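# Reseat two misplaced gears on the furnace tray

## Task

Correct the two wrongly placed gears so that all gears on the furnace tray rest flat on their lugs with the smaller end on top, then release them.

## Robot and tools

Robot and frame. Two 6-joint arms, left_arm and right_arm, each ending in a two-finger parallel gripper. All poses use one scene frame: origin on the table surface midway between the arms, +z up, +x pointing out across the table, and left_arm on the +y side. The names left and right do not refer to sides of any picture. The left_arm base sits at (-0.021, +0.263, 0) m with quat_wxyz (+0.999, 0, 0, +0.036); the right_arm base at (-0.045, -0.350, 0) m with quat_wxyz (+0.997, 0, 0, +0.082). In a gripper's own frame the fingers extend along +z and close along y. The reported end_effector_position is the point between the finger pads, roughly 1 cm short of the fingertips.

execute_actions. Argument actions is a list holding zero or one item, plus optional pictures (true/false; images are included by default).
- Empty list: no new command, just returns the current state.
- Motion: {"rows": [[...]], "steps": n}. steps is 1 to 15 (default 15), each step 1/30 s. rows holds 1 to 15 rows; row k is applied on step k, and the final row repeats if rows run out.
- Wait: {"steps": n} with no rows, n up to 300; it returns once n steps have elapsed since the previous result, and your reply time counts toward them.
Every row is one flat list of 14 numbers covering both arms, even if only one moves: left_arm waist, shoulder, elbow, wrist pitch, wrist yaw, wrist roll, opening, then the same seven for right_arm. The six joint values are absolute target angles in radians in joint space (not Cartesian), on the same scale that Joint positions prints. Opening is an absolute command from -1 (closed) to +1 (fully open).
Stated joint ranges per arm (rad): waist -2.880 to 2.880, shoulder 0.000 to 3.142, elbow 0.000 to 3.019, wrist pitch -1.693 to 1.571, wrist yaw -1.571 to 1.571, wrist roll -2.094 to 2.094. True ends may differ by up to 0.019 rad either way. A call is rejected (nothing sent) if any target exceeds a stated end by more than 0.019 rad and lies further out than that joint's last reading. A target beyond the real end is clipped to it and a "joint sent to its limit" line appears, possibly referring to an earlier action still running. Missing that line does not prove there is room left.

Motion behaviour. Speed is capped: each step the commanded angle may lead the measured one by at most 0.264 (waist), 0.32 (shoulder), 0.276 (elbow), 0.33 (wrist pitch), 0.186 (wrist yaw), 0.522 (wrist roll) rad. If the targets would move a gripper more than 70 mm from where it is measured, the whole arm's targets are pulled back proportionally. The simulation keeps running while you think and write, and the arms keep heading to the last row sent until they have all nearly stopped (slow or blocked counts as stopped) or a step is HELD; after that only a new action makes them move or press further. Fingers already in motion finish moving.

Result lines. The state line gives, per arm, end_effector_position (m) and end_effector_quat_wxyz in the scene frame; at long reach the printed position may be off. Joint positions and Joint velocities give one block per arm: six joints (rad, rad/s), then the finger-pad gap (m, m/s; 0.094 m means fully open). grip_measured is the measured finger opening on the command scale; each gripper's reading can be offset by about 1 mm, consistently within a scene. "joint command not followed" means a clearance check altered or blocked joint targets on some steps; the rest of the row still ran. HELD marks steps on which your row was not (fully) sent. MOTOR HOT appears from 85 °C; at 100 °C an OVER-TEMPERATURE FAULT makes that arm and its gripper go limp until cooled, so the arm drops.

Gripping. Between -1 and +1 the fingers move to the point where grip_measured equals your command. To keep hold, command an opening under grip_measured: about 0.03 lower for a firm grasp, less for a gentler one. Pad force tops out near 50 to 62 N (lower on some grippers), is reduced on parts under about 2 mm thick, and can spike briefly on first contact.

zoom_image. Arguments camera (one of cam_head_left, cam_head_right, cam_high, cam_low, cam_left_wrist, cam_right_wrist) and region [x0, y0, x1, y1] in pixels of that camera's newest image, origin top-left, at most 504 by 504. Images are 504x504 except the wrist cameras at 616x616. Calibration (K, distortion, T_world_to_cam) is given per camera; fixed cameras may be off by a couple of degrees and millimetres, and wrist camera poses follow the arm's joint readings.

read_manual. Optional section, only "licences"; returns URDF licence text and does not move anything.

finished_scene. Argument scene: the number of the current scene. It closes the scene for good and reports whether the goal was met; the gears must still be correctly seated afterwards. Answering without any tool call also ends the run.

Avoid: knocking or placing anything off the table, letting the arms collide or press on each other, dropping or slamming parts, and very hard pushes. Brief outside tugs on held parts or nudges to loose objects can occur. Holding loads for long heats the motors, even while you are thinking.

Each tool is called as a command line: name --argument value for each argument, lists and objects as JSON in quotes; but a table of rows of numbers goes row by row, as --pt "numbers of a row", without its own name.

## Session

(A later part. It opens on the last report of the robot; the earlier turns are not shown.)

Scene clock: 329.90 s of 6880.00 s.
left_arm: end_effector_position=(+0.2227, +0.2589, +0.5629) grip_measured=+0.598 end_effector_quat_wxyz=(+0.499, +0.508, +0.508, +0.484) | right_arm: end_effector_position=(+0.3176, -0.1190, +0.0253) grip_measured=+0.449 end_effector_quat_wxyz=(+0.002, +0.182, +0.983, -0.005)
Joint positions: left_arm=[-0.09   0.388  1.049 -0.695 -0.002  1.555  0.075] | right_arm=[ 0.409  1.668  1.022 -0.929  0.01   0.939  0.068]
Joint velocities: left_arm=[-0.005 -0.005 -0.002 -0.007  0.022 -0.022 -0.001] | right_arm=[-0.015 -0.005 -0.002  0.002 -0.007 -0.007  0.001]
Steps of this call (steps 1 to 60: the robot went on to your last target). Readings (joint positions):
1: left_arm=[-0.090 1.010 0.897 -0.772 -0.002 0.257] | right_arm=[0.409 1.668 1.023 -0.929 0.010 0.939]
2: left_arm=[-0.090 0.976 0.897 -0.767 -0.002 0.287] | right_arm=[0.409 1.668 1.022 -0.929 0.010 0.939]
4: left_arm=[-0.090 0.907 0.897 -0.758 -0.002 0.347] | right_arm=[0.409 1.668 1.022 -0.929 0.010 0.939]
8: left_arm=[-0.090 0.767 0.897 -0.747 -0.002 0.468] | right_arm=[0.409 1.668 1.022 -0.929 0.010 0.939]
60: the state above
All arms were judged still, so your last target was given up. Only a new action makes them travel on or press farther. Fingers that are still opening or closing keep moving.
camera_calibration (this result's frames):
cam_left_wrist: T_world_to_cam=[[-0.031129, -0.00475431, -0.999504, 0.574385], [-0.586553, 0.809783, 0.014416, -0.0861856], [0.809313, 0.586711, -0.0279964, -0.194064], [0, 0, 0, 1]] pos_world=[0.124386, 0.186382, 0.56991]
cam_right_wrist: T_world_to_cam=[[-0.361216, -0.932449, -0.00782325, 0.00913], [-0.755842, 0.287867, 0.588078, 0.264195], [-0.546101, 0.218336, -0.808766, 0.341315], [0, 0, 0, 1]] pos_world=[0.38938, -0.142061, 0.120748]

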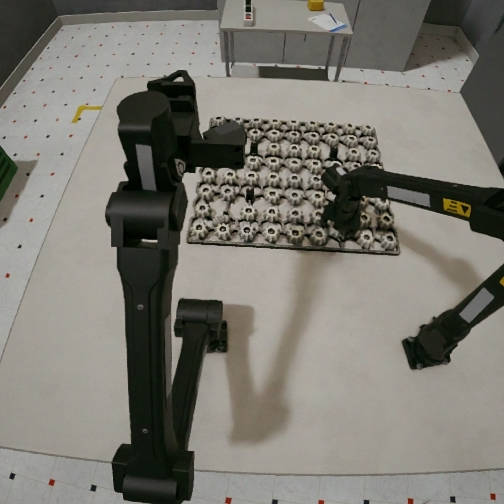

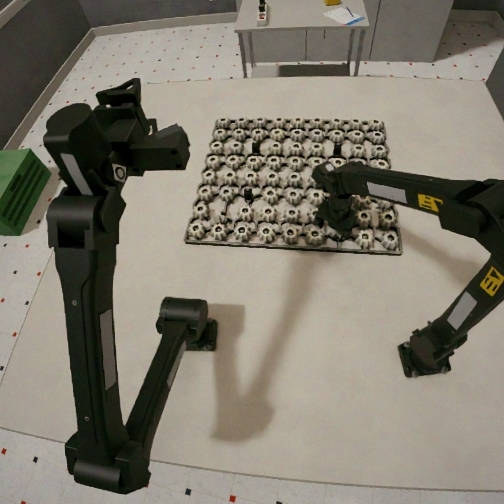

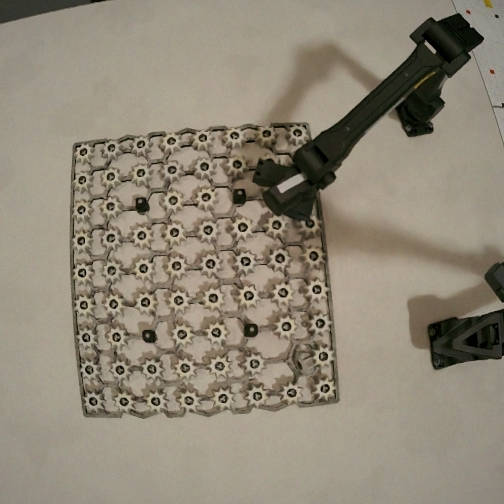

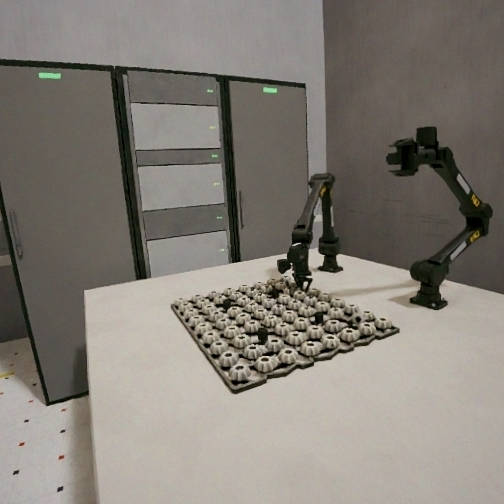

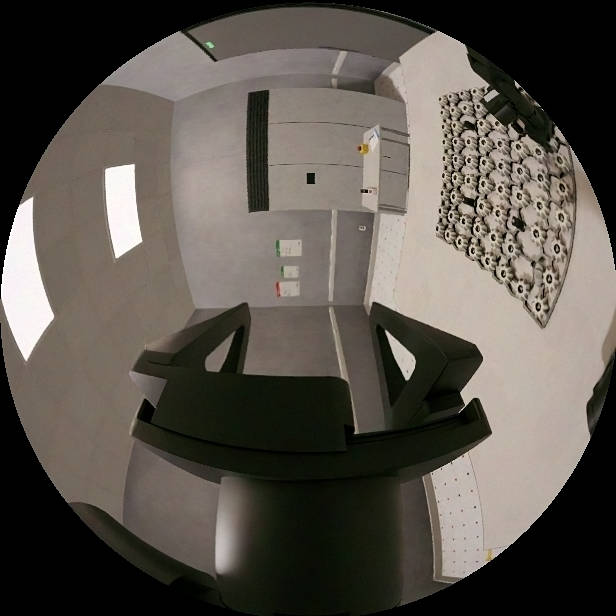

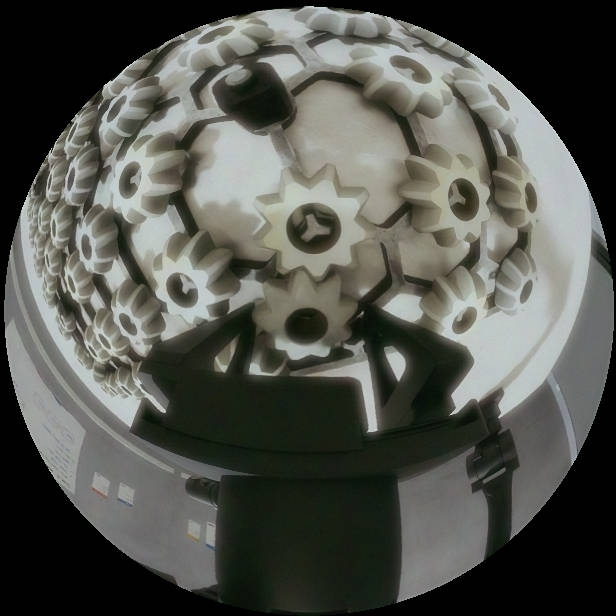

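execute_actions --actions '[{"rows":[[-0.097,0.394,1.08,-0.686,0,1.57,0.6,0.412,1.685,1.02,-0.895,0,0.95,0.45]],"steps":12}]' --pictures false

execute_actions --actions '[{"rows":[[-0.097,0.394,1.08,-0.686,0,1.57,0.6,0.412,1.685,1.02,-0.895,0,0.95,-0.4]]}]' --pictures false

execute_actions --actions '[{"rows":[[-0.097,0.394,1.08,-0.686,0,1.57,0.6,0.412,1.5727,1.11,-1.07,0,0.95,-0.4]]}]' --pictures false

execute_actions --actions '[{"rows":[[-0.097,0.394,1.08,-0.686,0,1.57,0.6,0.412,0.5278,1.0802,-0.5524,0,0,-0.4]]}]' --pictures false

execute_actions --actions '[{"steps":60}]' --pictures false

execute_actions --actions '[{"rows":[[-1.682,0.394,1.08,-0.686,0,1.57,0.6,1.3677,0.5278,1.0802,-0.5524,0,0,-0.4]]}]' --pictures false

execute_actions --actions '[{"steps":60}]'

Scene clock: 349.47 s of 6880.00 s.
left_arm: end_effector_position=(+0.2227, +0.2589, +0.5629) grip_measured=+0.598 end_effector_quat_wxyz=(+0.499, +0.508, +0.508, +0.484) | right_arm: end_effector_position=(+0.3186, -0.1192, +0.0239) grip_measured=+0.449 end_effector_quat_wxyz=(+0.004, +0.183, +0.983, -0.003)
Joint positions: left_arm=[-0.09   0.388  1.049 -0.695 -0.002  1.555  0.075] | right_arm=[ 0.407  1.669  1.019 -0.92   0.01   0.939  0.068]
Joint velocities: left_arm=[-0.015 -0.005  0.002 -0.007  0.022  0.11  -0.001] | right_arm=[-0.015 -0.015  0.007  0.002 -0.022 -0.051 -0.001]
Steps of this call (steps 1 to 90: nothing new was sent; then 16.17 s passed at rest; steps 91 to 102: all 12 steps of this action). Readings (joint positions):
91: left_arm=[-0.090 0.388 1.049 -0.695 -0.002 1.555] | right_arm=[0.409 1.668 1.022 -0.928 0.010 0.939]
92: left_arm=[-0.090 0.388 1.049 -0.695 -0.002 1.555] | right_arm=[0.408 1.668 1.021 -0.925 0.010 0.939]
94: left_arm=[-0.090 0.388 1.049 -0.695 -0.002 1.555] | right_arm=[0.408 1.668 1.019 -0.921 0.010 0.939]
98: left_arm=[-0.090 0.388 1.049 -0.695 -0.002 1.555] | right_arm=[0.407 1.669 1.019 -0.920 0.010 0.939]
102: the state above

Scene clock: 349.97 s of 6880.00 s.
left_arm: end_effector_position=(+0.2227, +0.2589, +0.5629) grip_measured=+0.598 end_effector_quat_wxyz=(+0.499, +0.508, +0.508, +0.484) | right_arm: end_effector_position=(+0.3193, -0.1228, +0.0228) grip_measured=+0.210 end_effector_quat_wxyz=(+0.004, +0.182, +0.983, -0.005)
Joint positions: left_arm=[-0.09   0.388  1.049 -0.695 -0.002  1.555  0.075] | right_arm=[ 0.401  1.669  1.016 -0.919  0.013  0.931  0.057]
Joint velocities: left_arm=[ 0.005 -0.005 -0.002  0.002 -0.11  -0.007 -0.   ] | right_arm=[-0.015  0.015 -0.002 -0.002 -0.051  0.051  0.   ]
Steps of this call (steps 1 to 15: all 15 steps of this action). Readings (joint positions):
1: left_arm=[-0.090 0.388 1.049 -0.695 -0.002 1.555] | right_arm=[0.407 1.669 1.018 -0.919 0.017 0.933]
2: left_arm=[-0.090 0.388 1.049 -0.695 -0.002 1.555] | right_arm=[0.403 1.669 1.017 -0.920 0.020 0.932]
4: left_arm=[-0.090 0.388 1.049 -0.695 -0.002 1.555] | right_arm=[0.401 1.669 1.016 -0.919 0.013 0.931]
8: left_arm=[-0.090 0.388 1.049 -0.695 -0.002 1.555] | right_arm=[0.401 1.669 1.016 -0.919 0.013 0.931]
15: the state above

Scene clock: 350.47 s of 6880.00 s.
left_arm: end_effector_position=(+0.2227, +0.2589, +0.5629) grip_measured=+0.598 end_effector_quat_wxyz=(+0.499, +0.508, +0.508, +0.484) | right_arm: end_effector_position=(+0.3095, -0.1240, +0.0715) grip_measured=+0.206 end_effector_quat_wxyz=(-0.004, +0.183, +0.983, -0.005)
Joint positions: left_arm=[-0.09   0.388  1.049 -0.695 -0.002  1.555  0.075] | right_arm=[ 0.406  1.58   1.056 -1.06   0.002  0.938  0.057]
Joint velocities: left_arm=[-0.005  0.015  0.002  0.007  0.022  0.037 -0.   ] | right_arm=[ 0.005  0.005 -0.002 -0.007  0.022 -0.11   0.001]
Steps of this call (steps 1 to 15: all 15 steps of this action). Readings (joint positions):
1: left_arm=[-0.090 0.388 1.049 -0.695 -0.002 1.555] | right_arm=[0.401 1.665 1.023 -0.934 0.012 0.931]
2: left_arm=[-0.090 0.388 1.049 -0.695 -0.002 1.555] | right_arm=[0.401 1.664 1.037 -0.964 0.009 0.931]
4: left_arm=[-0.090 0.388 1.049 -0.695 -0.002 1.555] | right_arm=[0.402 1.642 1.054 -1.018 0.003 0.933]
8: left_arm=[-0.090 0.388 1.049 -0.695 -0.002 1.555] | right_arm=[0.406 1.589 1.056 -1.056 0.002 0.937]
15: the state above

Scene clock: 350.97 s of 6880.00 s.
left_arm: end_effector_position=(+0.2227, +0.2589, +0.5629) grip_measured=+0.598 end_effector_quat_wxyz=(+0.499, +0.508, +0.508, +0.484) | right_arm: end_effector_position=(+0.3637, -0.0893, +0.2571) grip_measured=+0.207 end_effector_quat_wxyz=(+0.311, -0.079, +0.933, +0.163)
Joint positions: left_arm=[-0.09   0.388  1.049 -0.695 -0.002  1.555  0.075] | right_arm=[ 0.406  1.198  1.025 -0.681  0.002  0.399  0.057]
Joint velocities: left_arm=[-0.005 -0.015  0.022 -0.007  0.007 -0.037  0.   ] | right_arm=[ 0.005 -1.001  0.002  0.227 -0.037 -0.799 -0.   ]
Steps of this call (steps 1 to 15: all 15 steps of this action). Readings (joint positions):
1: left_arm=[-0.090 0.388 1.049 -0.695 -0.002 1.555] | right_arm=[0.406 1.573 1.053 -1.040 0.002 0.906]
2: left_arm=[-0.090 0.388 1.049 -0.695 -0.002 1.555] | right_arm=[0.406 1.560 1.041 -0.997 0.002 0.864]
4: left_arm=[-0.090 0.388 1.049 -0.695 -0.002 1.555] | right_arm=[0.406 1.520 1.028 -0.921 0.002 0.786]
8: left_arm=[-0.090 0.388 1.049 -0.695 -0.002 1.555] | right_arm=[0.406 1.416 1.025 -0.789 0.002 0.641]
15: the state above

Scene clock: 352.97 s of 6880.00 s.
left_arm: end_effector_position=(+0.2227, +0.2589, +0.5629) grip_measured=+0.598 end_effector_quat_wxyz=(+0.499, +0.508, +0.508, +0.484) | right_arm: end_effector_position=(+0.2209, -0.1807, +0.5399) grip_measured=+0.207 end_effector_quat_wxyz=(+0.644, -0.203, +0.712, +0.192)
Joint positions: left_arm=[-0.09   0.388  1.049 -0.695 -0.002  1.555  0.075] | right_arm=[ 0.406  0.545  1.032 -0.584  0.002  0.011  0.057]
Joint velocities: left_arm=[-0.015  0.005  0.022 -0.002  0.066 -0.066 -0.001] | right_arm=[-0.015 -0.015 -0.007  0.012 -0.11  -0.051 -0.   ]
Steps of this call (steps 1 to 60: the robot went on to your last target). Readings (joint positions):
1: left_arm=[-0.090 0.388 1.049 -0.695 -0.002 1.555] | right_arm=[0.406 1.165 1.025 -0.674 0.002 0.371]
2: left_arm=[-0.090 0.388 1.049 -0.695 -0.002 1.555] | right_arm=[0.406 1.131 1.025 -0.669 0.002 0.345]
4: left_arm=[-0.090 0.388 1.049 -0.695 -0.002 1.555] | right_arm=[0.406 1.063 1.025 -0.661 0.002 0.299]
8: left_arm=[-0.090 0.388 1.049 -0.695 -0.002 1.555] | right_arm=[0.406 0.923 1.025 -0.653 0.002 0.226]
60: the state above
All arms were judged still, so your last target was given up. Only a new action makes them travel on or press farther. Fingers that are still opening or closing keep moving.

Scene clock: 353.47 s of 6880.00 s.
left_arm: end_effector_position=(+0.0308, +0.0247, +0.5629) grip_measured=+0.598 end_effector_quat_wxyz=(+0.692, +0.714, +0.084, +0.070) | right_arm: end_effector_position=(-0.0455, -0.0346, +0.5399) grip_measured=+0.207 end_effector_quat_wxyz=(+0.471, -0.523, +0.525, +0.479)
Joint positions: left_arm=[-1.427  0.388  1.049 -0.695 -0.     1.555  0.075] | right_arm=[ 1.404  0.545  1.032 -0.584 -0.009  0.009  0.057]
Joint velocities: left_arm=[-2.867 -0.005 -0.017 -0.007 -0.051  0.022  0.   ] | right_arm=[-0.259 -0.005 -0.007 -0.002  0.081 -0.051 -0.001]
Steps of this call (steps 1 to 15: all 15 steps of this action). Readings (joint positions):
1: left_arm=[-0.112 0.388 1.049 -0.695 -0.008 1.555] | right_arm=[0.428 0.545 1.032 -0.584 0.015 0.011]
2: left_arm=[-0.178 0.388 1.049 -0.695 -0.008 1.555] | right_arm=[0.489 0.545 1.032 -0.584 0.021 0.011]
4: left_arm=[-0.358 0.388 1.049 -0.695 -0.005 1.555] | right_arm=[0.662 0.545 1.032 -0.584 0.010 0.011]
8: left_arm=[-0.745 0.388 1.049 -0.695 -0.001 1.555] | right_arm=[1.052 0.545 1.032 -0.584 0.001 0.011]
15: the state above

Scene clock: 355.47 s of 6880.00 s.
left_arm: end_effector_position=(-0.0332, +0.0193, +0.5629) grip_measured=+0.598 end_effector_quat_wxyz=(+0.695, +0.719, -0.011, -0.022) | right_arm: end_effector_position=(-0.0329, -0.0349, +0.5399) grip_measured=+0.207 end_effector_quat_wxyz=(+0.482, -0.511, +0.536, +0.468)
Joint positions: left_arm=[-1.689  0.388  1.049 -0.695  0.002  1.556  0.075] | right_arm=[ 1.369  0.545  1.032 -0.584 -0.001  0.009  0.057]
Joint velocities: left_arm=[ 0.005  0.005  0.007 -0.002  0.051  0.007 -0.   ] | right_arm=[-0.005 -0.015 -0.002  0.007  0.022  0.007  0.   ]
Steps of this call (steps 1 to 30: the robot went on to your last target; steps 31 to 60: nothing new was sent). Readings (joint positions):
1: left_arm=[-1.524 0.388 1.049 -0.695 -0.000 1.556] | right_arm=[1.395 0.545 1.032 -0.584 -0.006 0.009]
2: left_arm=[-1.610 0.388 1.049 -0.695 0.001 1.556] | right_arm=[1.385 0.545 1.032 -0.584 -0.003 0.009]
4: left_arm=[-1.703 0.388 1.049 -0.695 0.003 1.556] | right_arm=[1.372 0.545 1.032 -0.584 -0.001 0.009]
8: left_arm=[-1.698 0.388 1.049 -0.695 0.003 1.556] | right_arm=[1.369 0.545 1.032 -0.584 -0.001 0.009]
60: the state above
All arms were judged still, so your last target was given up. Only a new action makes them travel on or press farther. Fingers that are still opening or closing keep moving.
camera_calibration (this result's frames):
cam_left_wrist: T_world_to_cam=[[-0.00351085, 0.0312546, -0.999505, 0.565501], [0.828229, 0.5602, 0.0146083, 0.00939892], [0.560379, -0.827768, -0.0278527, 0.172618], [0, 0, 0, 1]] pos_world=[-0.10253, 0.119948, 0.569892]
cam_right_wrist: T_world_to_cam=[[0.99967, -0.0218741, -0.0134603, 0.0446039], [-0.024623, -0.66717, -0.744498, 0.382617], [0.00730497, 0.744584, -0.667489, 0.508035], [0, 0, 0, 1]] pos_world=[-0.0388792, -0.122029, 0.624566]

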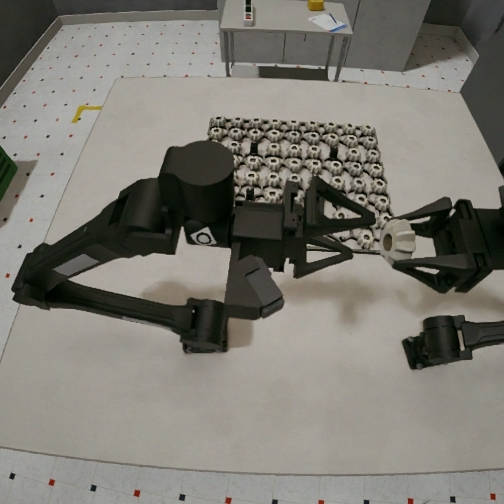

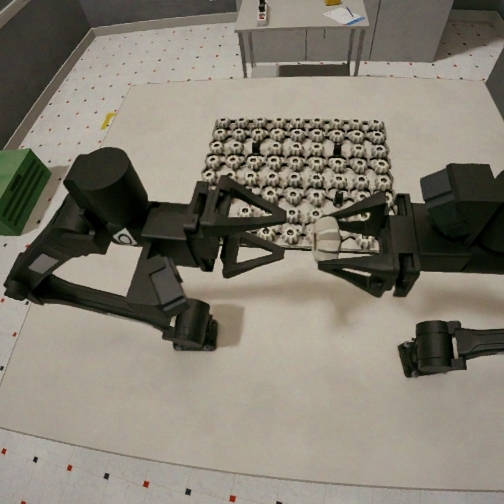

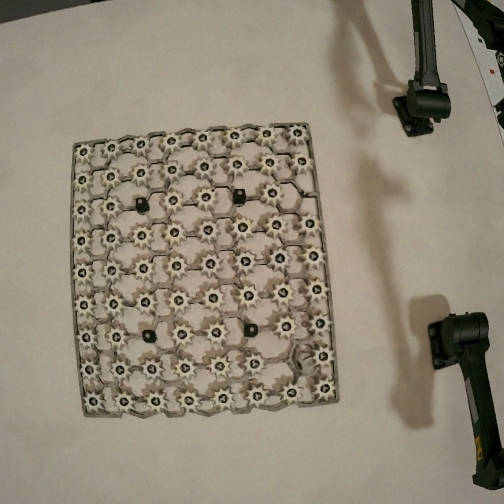

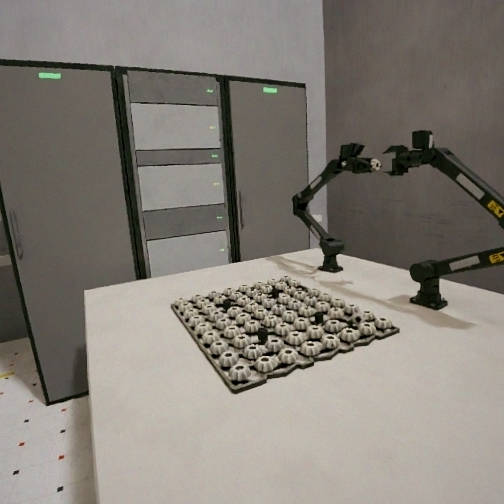

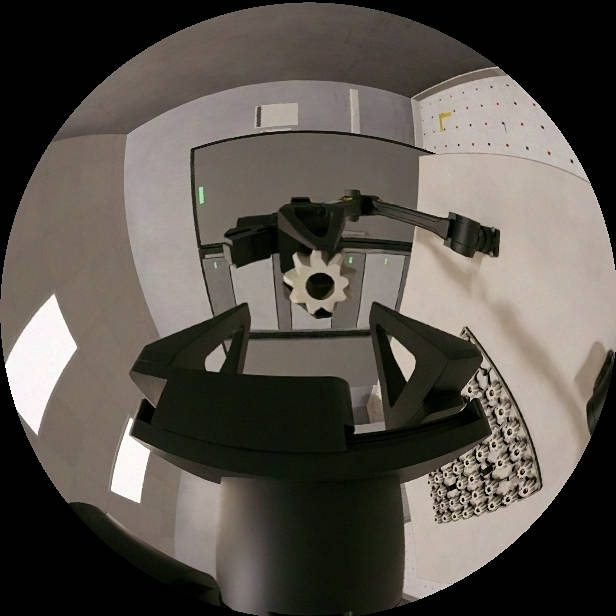

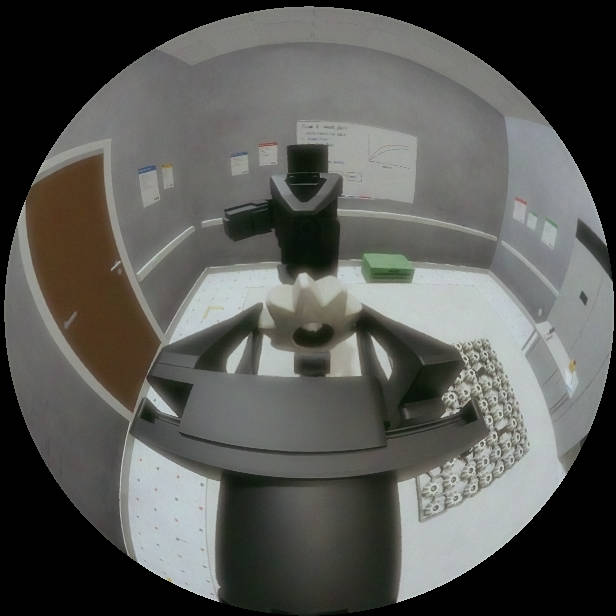

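execute_actions --actions '[{"rows":[[-1.689,0.505,1.035,-0.575,0,1.57,0.8,1.3677,0.5278,1.0802,-0.5524,0,0,-0.4]]}]' --pictures false

execute_actions --actions '[{"steps":30}]'

Scene clock: 368.43 s of 6880.00 s.
left_arm: end_effector_position=(-0.0359, -0.0415, +0.5460) grip_measured=+0.798 end_effector_quat_wxyz=(+0.678, +0.734, -0.012, -0.021) | right_arm: end_effector_position=(-0.0329, -0.0349, +0.5399) grip_measured=+0.207 end_effector_quat_wxyz=(+0.482, -0.511, +0.536, +0.468)
Joint positions: left_arm=[-1.689  0.52   1.034 -0.592  0.002  1.556  0.084] | right_arm=[ 1.369  0.545  1.032 -0.584 -0.001  0.009  0.057]
Joint velocities: left_arm=[-0.015 -0.083 -0.007 -0.007 -0.051 -0.007  0.   ] | right_arm=[ 0.005 -0.005  0.012 -0.007 -0.125  0.022 -0.001]
Steps of this call (steps 1 to 90: nothing new was sent; then 9.47 s passed at rest; steps 91 to 105: all 15 steps of this action). Readings (joint positions):
91: left_arm=[-1.689 0.393 1.048 -0.679 0.002 1.556] | right_arm=[1.369 0.545 1.032 -0.584 -0.001 0.009]
92: left_arm=[-1.689 0.404 1.048 -0.646 0.002 1.556] | right_arm=[1.369 0.545 1.032 -0.584 -0.001 0.009]
94: left_arm=[-1.689 0.442 1.048 -0.604 0.002 1.556] | right_arm=[1.369 0.545 1.032 -0.584 -0.001 0.009]
98: left_arm=[-1.689 0.512 1.044 -0.593 0.002 1.556] | right_arm=[1.369 0.545 1.032 -0.584 -0.001 0.009]
105: the state above

Scene clock: 369.43 s of 6880.00 s.
left_arm: end_effector_position=(-0.0358, -0.0384, +0.5480) grip_measured=+0.798 end_effector_quat_wxyz=(+0.681, +0.732, -0.012, -0.021) | right_arm: end_effector_position=(-0.0329, -0.0349, +0.5399) grip_measured=+0.207 end_effector_quat_wxyz=(+0.482, -0.511, +0.536, +0.468)
Joint positions: left_arm=[-1.689  0.513  1.034 -0.592  0.002  1.556  0.084] | right_arm=[ 1.369  0.545  1.032 -0.584 -0.001  0.009  0.057]
Joint velocities: left_arm=[-0.005 -0.024 -0.002  0.012  0.007  0.037 -0.001] | right_arm=[-0.005 -0.005 -0.002  0.007  0.007 -0.007 -0.   ]
Steps of this call (steps 1 to 15: the robot went on to your last target; steps 16 to 30: nothing new was sent). Readings (joint positions):
1: left_arm=[-1.689 0.519 1.034 -0.592 0.002 1.556] | right_arm=[1.369 0.545 1.032 -0.584 -0.001 0.009]
2: left_arm=[-1.689 0.517 1.034 -0.592 0.002 1.556] | right_arm=[1.369 0.545 1.032 -0.584 -0.001 0.009]
4: left_arm=[-1.689 0.514 1.034 -0.592 0.002 1.556] | right_arm=[1.369 0.545 1.032 -0.584 -0.001 0.009]
8: left_arm=[-1.689 0.513 1.034 -0.592 0.002 1.556] | right_arm=[1.369 0.545 1.032 -0.584 -0.001 0.009]
30: the state above
All arms were judged still, so your last target was given up. Only a new action makes them travel on or press farther. Fingers that are still opening or closing keep moving.
camera_calibration (this result's frames):
cam_left_wrist: T_world_to_cam=[[-0.0014298, 0.0689148, -0.997622, 0.552961], [0.828186, 0.559202, 0.0374422, 0.0315698], [0.560452, -0.826162, -0.0578738, 0.14238], [0, 0, 0, 1]] pos_world=[-0.105152, 0.0618683, 0.558704]
cam_right_wrist: T_world_to_cam=[[0.99967, -0.0218741, -0.0134603, 0.0446039], [-0.024623, -0.66717, -0.744498, 0.382617], [0.00730497, 0.744584, -0.667489, 0.508035], [0, 0, 0, 1]] pos_world=[-0.0388792, -0.122029, 0.624566]

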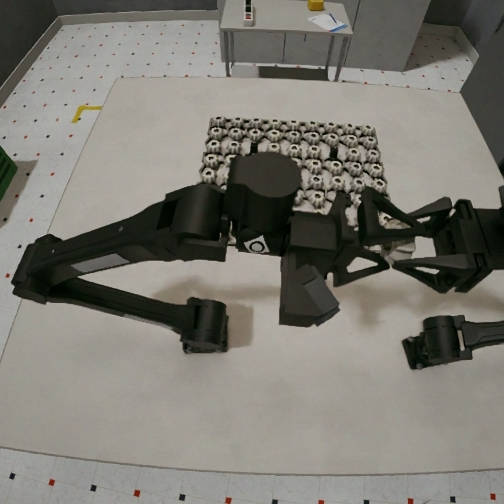

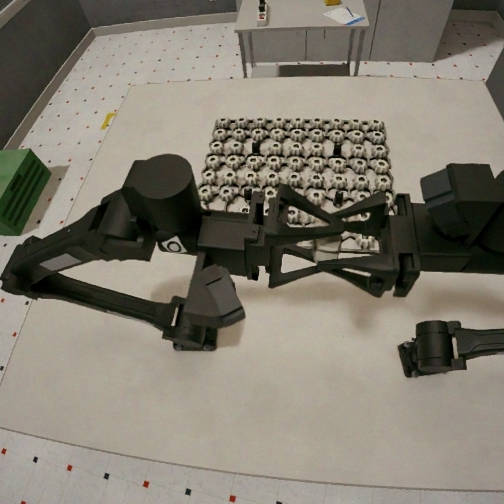

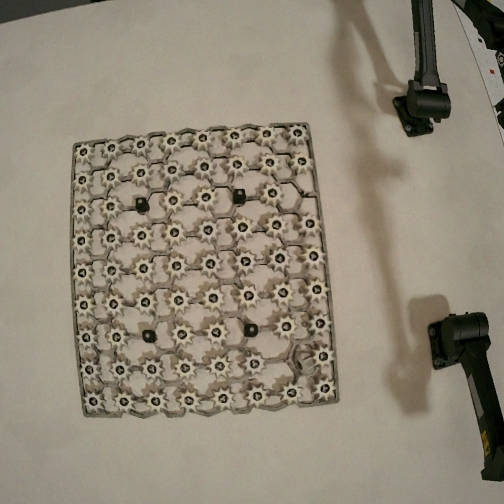

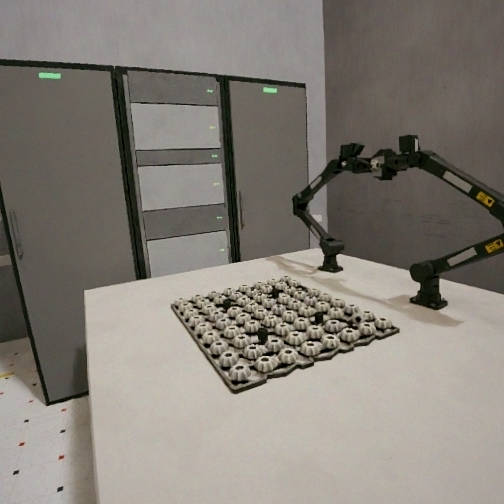

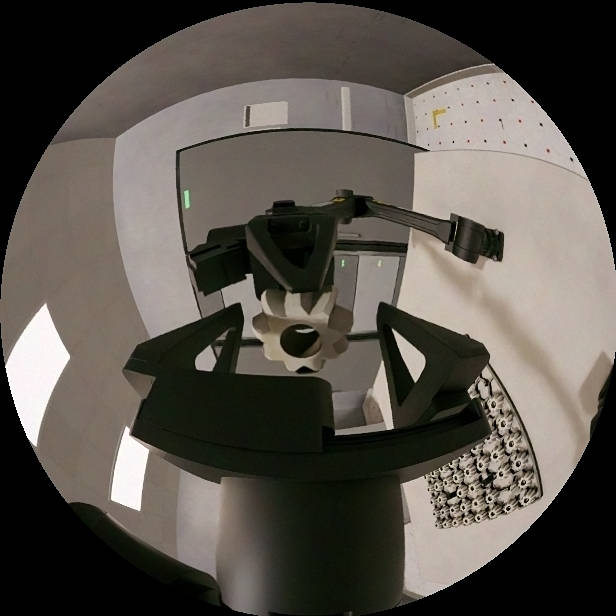

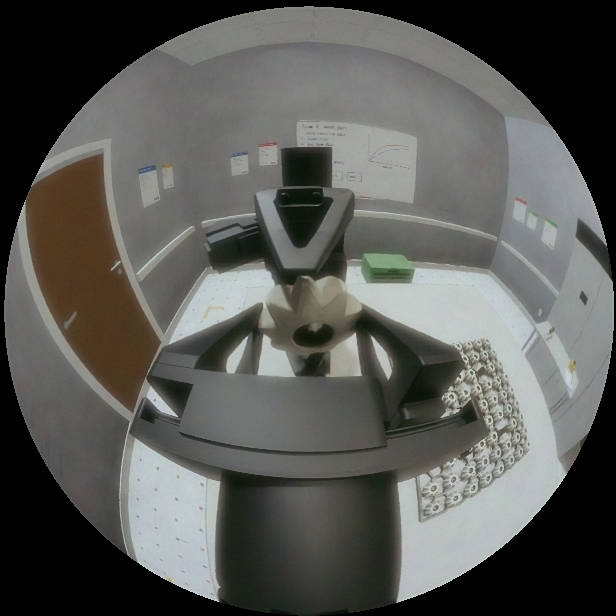

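execute_actions --actions '[{"rows":[[-1.689,0.525,1.035,-0.545,0,1.57,0.8,1.3677,0.5278,1.0802,-0.5524,0,0,-0.4]]}]' --pictures false

execute_actions --actions '[{"rows":[[-1.689,0.525,1.035,-0.545,0,1.57,-0.4,1.3677,0.5278,1.0802,-0.5524,0,0,-0.4]]}]' --pictures false

execute_actions --actions '[{"rows":[[-1.689,0.525,1.035,-0.545,0,1.57,-0.4,1.3677,0.5278,1.0802,-0.5524,0,0,0.8]]}]' --pictures false

execute_actions --actions '[{"rows":[[-1.689,0.525,1.035,-0.545,0,1.57,-0.4,1.3677,0.38,1.0802,-0.70,0,0,0.8]]}]'

Scene clock: 393.30 s of 6880.00 s.
left_arm: end_effector_position=(-0.0358, -0.0393, +0.5549) grip_measured=+0.798 end_effector_quat_wxyz=(+0.691, +0.722, -0.012, -0.021) | right_arm: end_effector_position=(-0.0329, -0.0349, +0.5399) grip_measured=+0.207 end_effector_quat_wxyz=(+0.482, -0.511, +0.536, +0.468)
Joint positions: left_arm=[-1.689  0.514  1.034 -0.563  0.002  1.556  0.084] | right_arm=[ 1.369  0.545  1.032 -0.584 -0.001  0.009  0.057]
Joint velocities: left_arm=[-0.005 -0.005  0.002 -0.002 -0.051 -0.022 -0.001] | right_arm=[-0.015 -0.005 -0.012 -0.002 -0.037 -0.066 -0.   ]
Steps of this call (steps 1 to 90: nothing new was sent; then 20.37 s passed at rest; steps 91 to 105: all 15 steps of this action). Readings (joint positions):
91: left_arm=[-1.689 0.513 1.034 -0.587 0.002 1.556] | right_arm=[1.369 0.545 1.032 -0.584 -0.001 0.009]
92: left_arm=[-1.689 0.514 1.034 -0.579 0.002 1.556] | right_arm=[1.369 0.545 1.032 -0.584 -0.001 0.009]
94: left_arm=[-1.689 0.514 1.034 -0.567 0.002 1.556] | right_arm=[1.369 0.545 1.032 -0.584 -0.001 0.009]
98: left_arm=[-1.689 0.514 1.034 -0.563 0.002 1.556] | right_arm=[1.369 0.545 1.032 -0.584 -0.001 0.009]
105: the state above

Scene clock: 393.80 s of 6880.00 s.
left_arm: end_effector_position=(-0.0359, -0.0406, +0.5542) grip_measured=+0.200 end_effector_quat_wxyz=(+0.691, +0.722, -0.012, -0.021) | right_arm: end_effector_position=(-0.0329, -0.0359, +0.5415) grip_measured=+0.207 end_effector_quat_wxyz=(+0.484, -0.510, +0.534, +0.470)
Joint positions: left_arm=[-1.689  0.517  1.033 -0.56   0.002  1.558  0.056] | right_arm=[ 1.369  0.542  1.032 -0.581 -0.001  0.009  0.057]
Joint velocities: left_arm=[ 0.005 -0.005 -0.012 -0.002 -0.051 -0.081 -0.   ] | right_arm=[-0.005  0.005  0.007 -0.002 -0.022  0.037  0.001]
Steps of this call (steps 1 to 15: all 15 steps of this action). Readings (joint positions):
1: left_arm=[-1.689 0.514 1.034 -0.563 0.002 1.556] | right_arm=[1.369 0.545 1.032 -0.584 -0.001 0.009]
2: left_arm=[-1.689 0.514 1.034 -0.563 0.002 1.556] | right_arm=[1.369 0.545 1.032 -0.584 -0.001 0.009]
4: left_arm=[-1.689 0.515 1.033 -0.561 0.002 1.557] | right_arm=[1.369 0.543 1.032 -0.581 -0.001 0.009]
8: left_arm=[-1.689 0.517 1.033 -0.560 0.002 1.558] | right_arm=[1.369 0.542 1.032 -0.581 -0.001 0.009]
15: the state above

Scene clock: 394.30 s of 6880.00 s.
left_arm: end_effector_position=(-0.0361, -0.0464, +0.5479) grip_measured=+0.200 end_effector_quat_wxyz=(+0.685, +0.728, -0.012, -0.021) | right_arm: end_effector_position=(-0.0330, -0.0396, +0.5455) grip_measured=+0.798 end_effector_quat_wxyz=(+0.487, -0.506, +0.531, +0.474)
Joint positions: left_arm=[-1.689  0.528  1.028 -0.56   0.002  1.558  0.056] | right_arm=[ 1.369  0.533  1.032 -0.575 -0.     0.009  0.084]
Joint velocities: left_arm=[ 0.005  0.015 -0.002 -0.012  0.007  0.022 -0.   ] | right_arm=[-0.005 -0.005  0.002  0.002  0.022 -0.022 -0.   ]
Steps of this call (steps 1 to 15: all 15 steps of this action). Readings (joint positions):
1: left_arm=[-1.689 0.517 1.033 -0.560 0.002 1.558] | right_arm=[1.369 0.542 1.032 -0.581 -0.000 0.009]
2: left_arm=[-1.689 0.517 1.032 -0.560 0.002 1.558] | right_arm=[1.369 0.542 1.032 -0.579 -0.000 0.009]
4: left_arm=[-1.689 0.520 1.030 -0.560 0.002 1.558] | right_arm=[1.369 0.539 1.032 -0.576 -0.000 0.009]
8: left_arm=[-1.689 0.527 1.029 -0.560 0.002 1.558] | right_arm=[1.369 0.534 1.032 -0.575 -0.000 0.009]
15: the state above

Scene clock: 394.80 s of 6880.00 s.
left_arm: end_effector_position=(-0.0361, -0.0464, +0.5479) grip_measured=+0.200 end_effector_quat_wxyz=(+0.685, +0.728, -0.012, -0.021) | right_arm: end_effector_position=(-0.0361, -0.1204, +0.5724) grip_measured=+0.798 end_effector_quat_wxyz=(+0.509, -0.487, +0.510, +0.494)
Joint positions: left_arm=[-1.689  0.528  1.028 -0.56   0.002  1.558  0.056] | right_arm=[ 1.369  0.356  1.051 -0.688 -0.     0.009  0.084]
Joint velocities: left_arm=[-0.005 -0.005  0.002  0.007  0.081 -0.066 -0.   ] | right_arm=[-0.005  0.171  0.007  0.017 -0.022 -0.022 -0.001]
Steps of this call (steps 1 to 15: all 15 steps of this action). Readings (joint positions):
1: left_arm=[-1.689 0.528 1.028 -0.560 0.002 1.558] | right_arm=[1.369 0.526 1.032 -0.590 -0.000 0.009]
2: left_arm=[-1.689 0.528 1.028 -0.560 0.002 1.558] | right_arm=[1.369 0.512 1.032 -0.622 -0.000 0.009]
4: left_arm=[-1.689 0.528 1.028 -0.560 0.002 1.558] | right_arm=[1.369 0.467 1.032 -0.668 -0.000 0.009]
8: left_arm=[-1.689 0.528 1.028 -0.560 0.002 1.558] | right_arm=[1.369 0.367 1.037 -0.686 -0.000 0.009]
15: the state above
camera_calibration (this result's frames):
cam_left_wrist: T_world_to_cam=[[-0.000386049, 0.0581946, -0.998305, 0.553294], [0.828206, 0.559493, 0.0322945, 0.0391803], [0.560424, -0.82679, -0.0484131, 0.130754], [0, 0, 0, 1]] pos_world=[-0.105514, 0.0539865, 0.557421]
cam_right_wrist: T_world_to_cam=[[0.999712, -0.0209492, -0.0117169, 0.0454732], [-0.0217798, -0.586518, -0.809644, 0.39678], [0.0100892, 0.809665, -0.586805, 0.555162], [0, 0, 0, 1]] pos_world=[-0.0424195, -0.215825, 0.647555]

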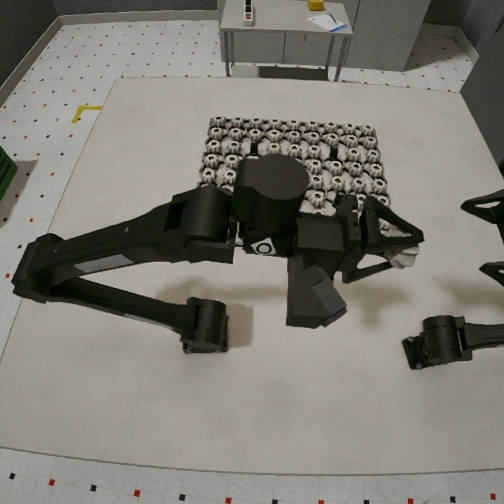

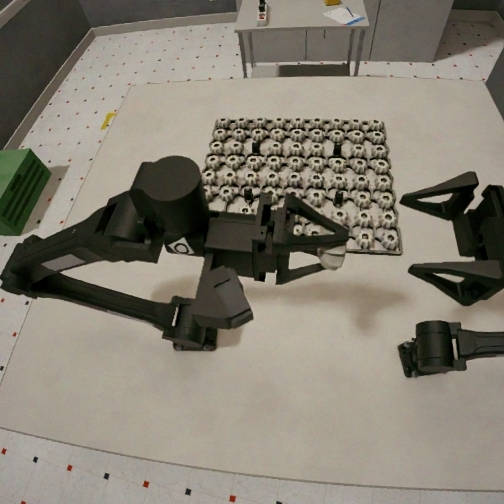

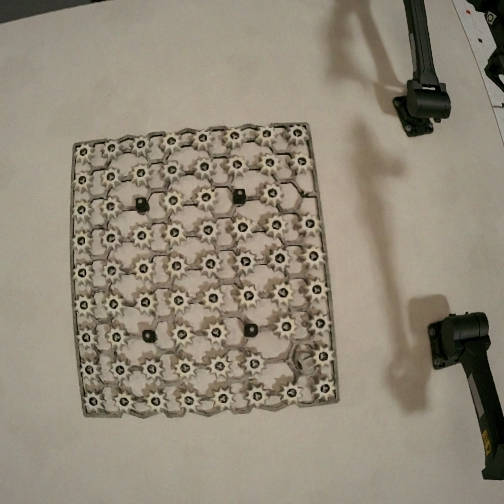

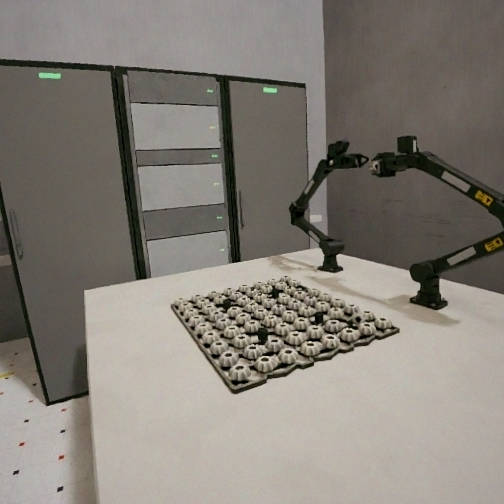

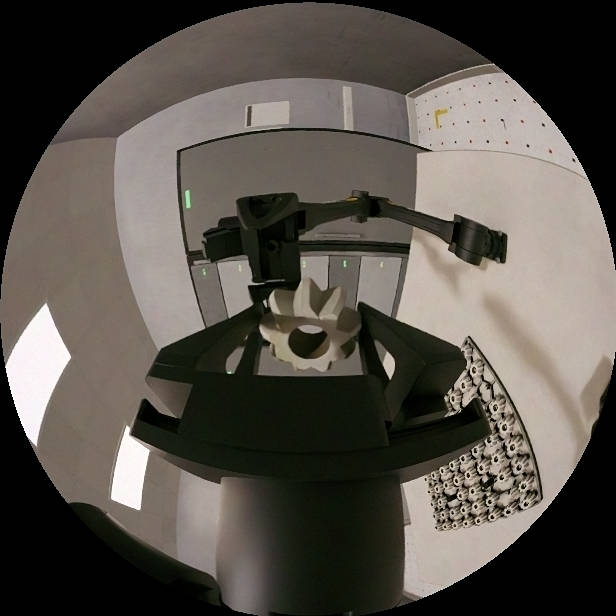

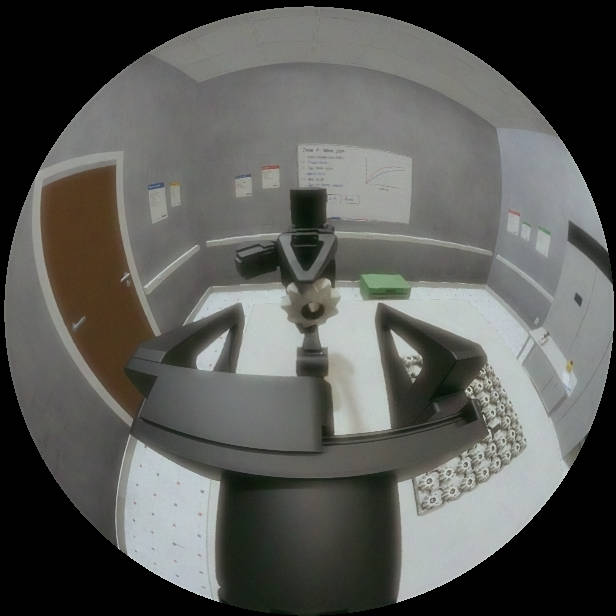

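execute_actions --actions '[{"rows":[[-0.983,0.525,1.035,-0.545,0,0,-0.4,-0.5,0.38,1.0802,-0.70,0,0,0.8]]}]' --pictures false

execute_actions --actions '[{"rows":[[-0.983,1.7551,1.37,-1.154,0,0,-0.4,-0.5,0.38,1.0802,-0.70,0,0,0.8]]}]' --pictures false

execute_actions --actions '[{"steps":90}]'

Scene clock: 410.37 s of 6880.00 s.
left_arm: end_effector_position=(+0.1748, +0.0183, +0.5440) grip_measured=+0.201 end_effector_quat_wxyz=(+0.643, +0.386, +0.622, -0.226) | right_arm: end_effector_position=(+0.1906, -0.3075, +0.5672) grip_measured=+0.799 end_effector_quat_wxyz=(+0.698, -0.062, +0.711, +0.066)
Joint positions: left_arm=[-0.968  0.536  1.025 -0.56  -0.002  0.217  0.056] | right_arm=[ 0.017  0.378  1.051 -0.69  -0.     0.008  0.085]
Joint velocities: left_arm=[-0.23  -0.015 -0.007 -0.002 -0.022 -1.355 -0.   ] | right_arm=[-2.877 -0.005  0.002 -0.017 -0.037 -0.095  0.001]
Steps of this call (steps 1 to 30: the robot went on to your last target; steps 31 to 90: nothing new was sent; then 12.07 s passed at rest; steps 91 to 105: all 15 steps of this action). Readings (joint positions):
91: left_arm=[-1.668 0.528 1.028 -0.560 0.015 1.483] | right_arm=[1.347 0.378 1.051 -0.690 -0.006 0.008]
92: left_arm=[-1.609 0.528 1.028 -0.560 0.021 1.384] | right_arm=[1.279 0.378 1.051 -0.690 -0.006 0.008]
94: left_arm=[-1.437 0.529 1.028 -0.560 0.010 1.190] | right_arm=[1.097 0.378 1.051 -0.690 -0.004 0.008]
98: left_arm=[-1.061 0.535 1.027 -0.560 -0.003 0.801] | right_arm=[0.705 0.378 1.051 -0.690 -0.001 0.008]
105: the state above

Scene clock: 410.87 s of 6880.00 s.
left_arm: end_effector_position=(+0.2793, -0.1197, +0.2787) grip_measured=+0.201 end_effector_quat_wxyz=(+0.192, +0.451, +0.867, -0.087) | right_arm: end_effector_position=(+0.1804, -0.4312, +0.5672) grip_measured=+0.799 end_effector_quat_wxyz=(+0.691, +0.125, +0.702, -0.117)
Joint positions: left_arm=[-0.977  1.346  1.315 -1.114 -0.001  0.054  0.056] | right_arm=[-0.505  0.378  1.051 -0.69   0.002  0.008  0.085]
Joint velocities: left_arm=[-0.005  1.753 -0.002 -0.125 -0.022 -0.139  0.001] | right_arm=[-0.015 -0.024 -0.002 -0.017 -0.051 -0.022  0.   ]
Steps of this call (steps 1 to 15: all 15 steps of this action). Readings (joint positions):
1: left_arm=[-0.974 0.554 1.045 -0.612 -0.001 0.182] | right_arm=[-0.081 0.378 1.051 -0.690 -0.000 0.008]
2: left_arm=[-0.977 0.590 1.097 -0.716 -0.001 0.156] | right_arm=[-0.179 0.378 1.051 -0.690 -0.000 0.008]
4: left_arm=[-0.977 0.712 1.221 -0.900 -0.001 0.115] | right_arm=[-0.372 0.378 1.051 -0.690 0.000 0.008]
8: left_arm=[-0.977 0.944 1.315 -1.038 -0.001 0.081] | right_arm=[-0.531 0.378 1.051 -0.690 0.003 0.008]
15: the state above

Scene clock: 413.87 s of 6880.00 s.
left_arm: end_effector_position=(+0.2842, -0.1275, +0.0726) grip_measured=+0.200 end_effector_quat_wxyz=(-0.021, +0.444, +0.896, +0.009) | right_arm: end_effector_position=(+0.1804, -0.4312, +0.5672) grip_measured=+0.799 end_effector_quat_wxyz=(+0.691, +0.125, +0.702, -0.117)
Joint positions: left_arm=[-0.979  1.775  1.315 -1.158  0.002  0.015  0.056] | right_arm=[-0.505  0.378  1.051 -0.69   0.002  0.008  0.085]
Joint velocities: left_arm=[-0.015 -0.005  0.002 -0.007 -0.022  0.11   0.   ] | right_arm=[-0.005 -0.015 -0.017  0.002  0.037  0.007 -0.   ]
Steps of this call (steps 1 to 45: the robot went on to your last target; steps 46 to 90: nothing new was sent). Readings (joint positions):
1: left_arm=[-0.977 1.406 1.315 -1.118 -0.001 0.052] | right_arm=[-0.505 0.378 1.051 -0.690 0.002 0.008]
2: left_arm=[-0.977 1.467 1.315 -1.120 -0.001 0.050] | right_arm=[-0.505 0.378 1.051 -0.690 0.002 0.008]
4: left_arm=[-0.977 1.587 1.315 -1.124 -0.001 0.044] | right_arm=[-0.505 0.378 1.051 -0.690 0.002 0.008]
8: left_arm=[-0.977 1.803 1.315 -1.137 -0.001 0.027] | right_arm=[-0.505 0.378 1.051 -0.690 0.002 0.008]
90: the state above
All arms were judged still, so your last target was given up. Only a new action makes them travel on or press farther. Fingers that are still opening or closing keep moving.
camera_calibration (this result's frames):
cam_left_wrist: T_world_to_cam=[[-0.801814, -0.597573, 0.0000661944, 0.155298], [-0.461548, 0.619368, 0.635104, 0.164975], [-0.379562, 0.509205, -0.772426, 0.3512], [0, 0, 0, 1]] pos_world=[0.333966, -0.188211, 0.166489]
cam_right_wrist: T_world_to_cam=[[-0.321095, -0.946979, -0.0113219, -0.338842], [-0.57115, 0.20317, -0.795305, 0.646475], [0.755438, -0.248902, -0.606104, 0.221644], [0, 0, 0, 1]] pos_world=[0.0929952, -0.397053, 0.644648]

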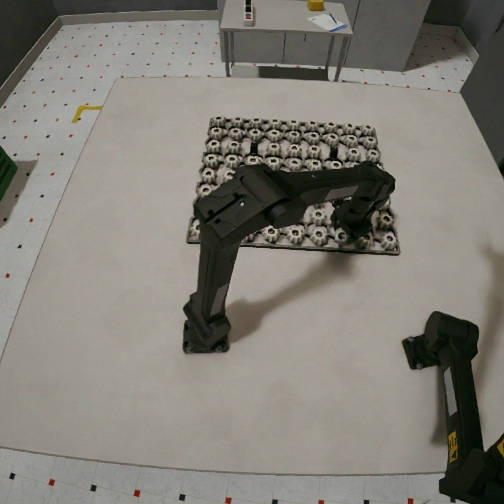

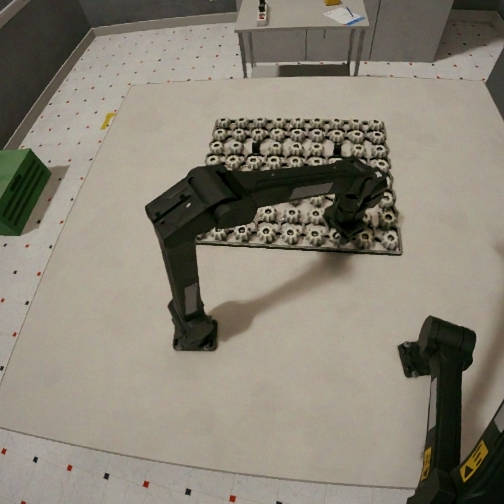

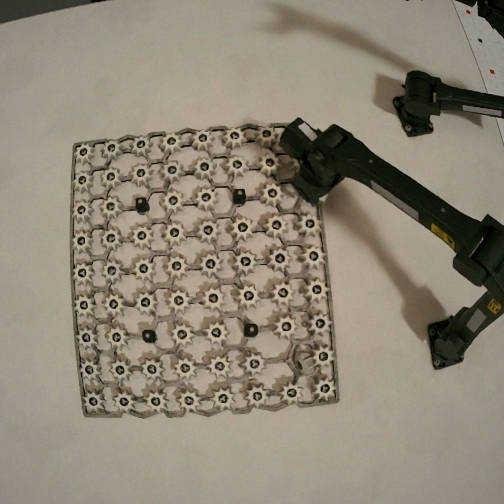

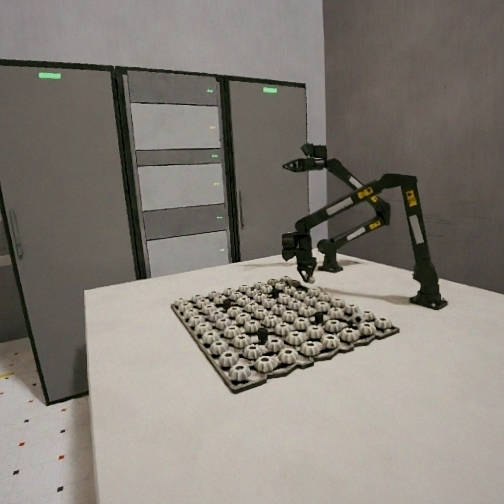

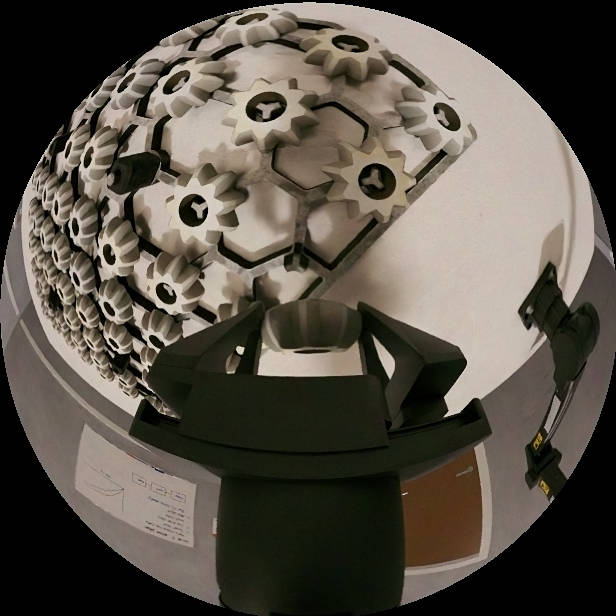

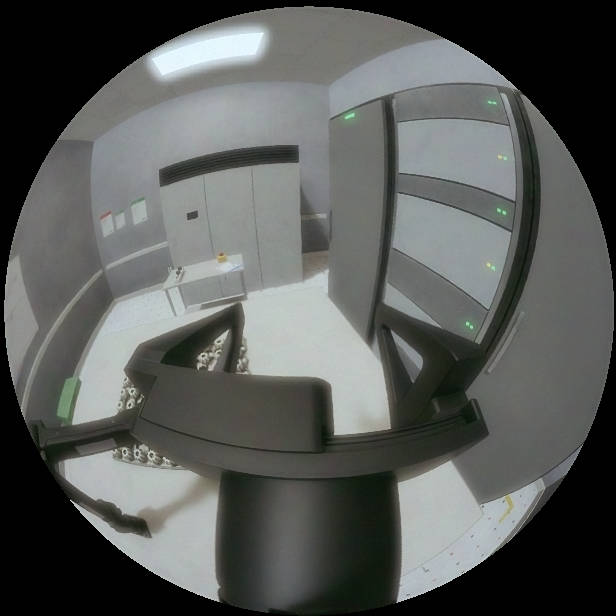

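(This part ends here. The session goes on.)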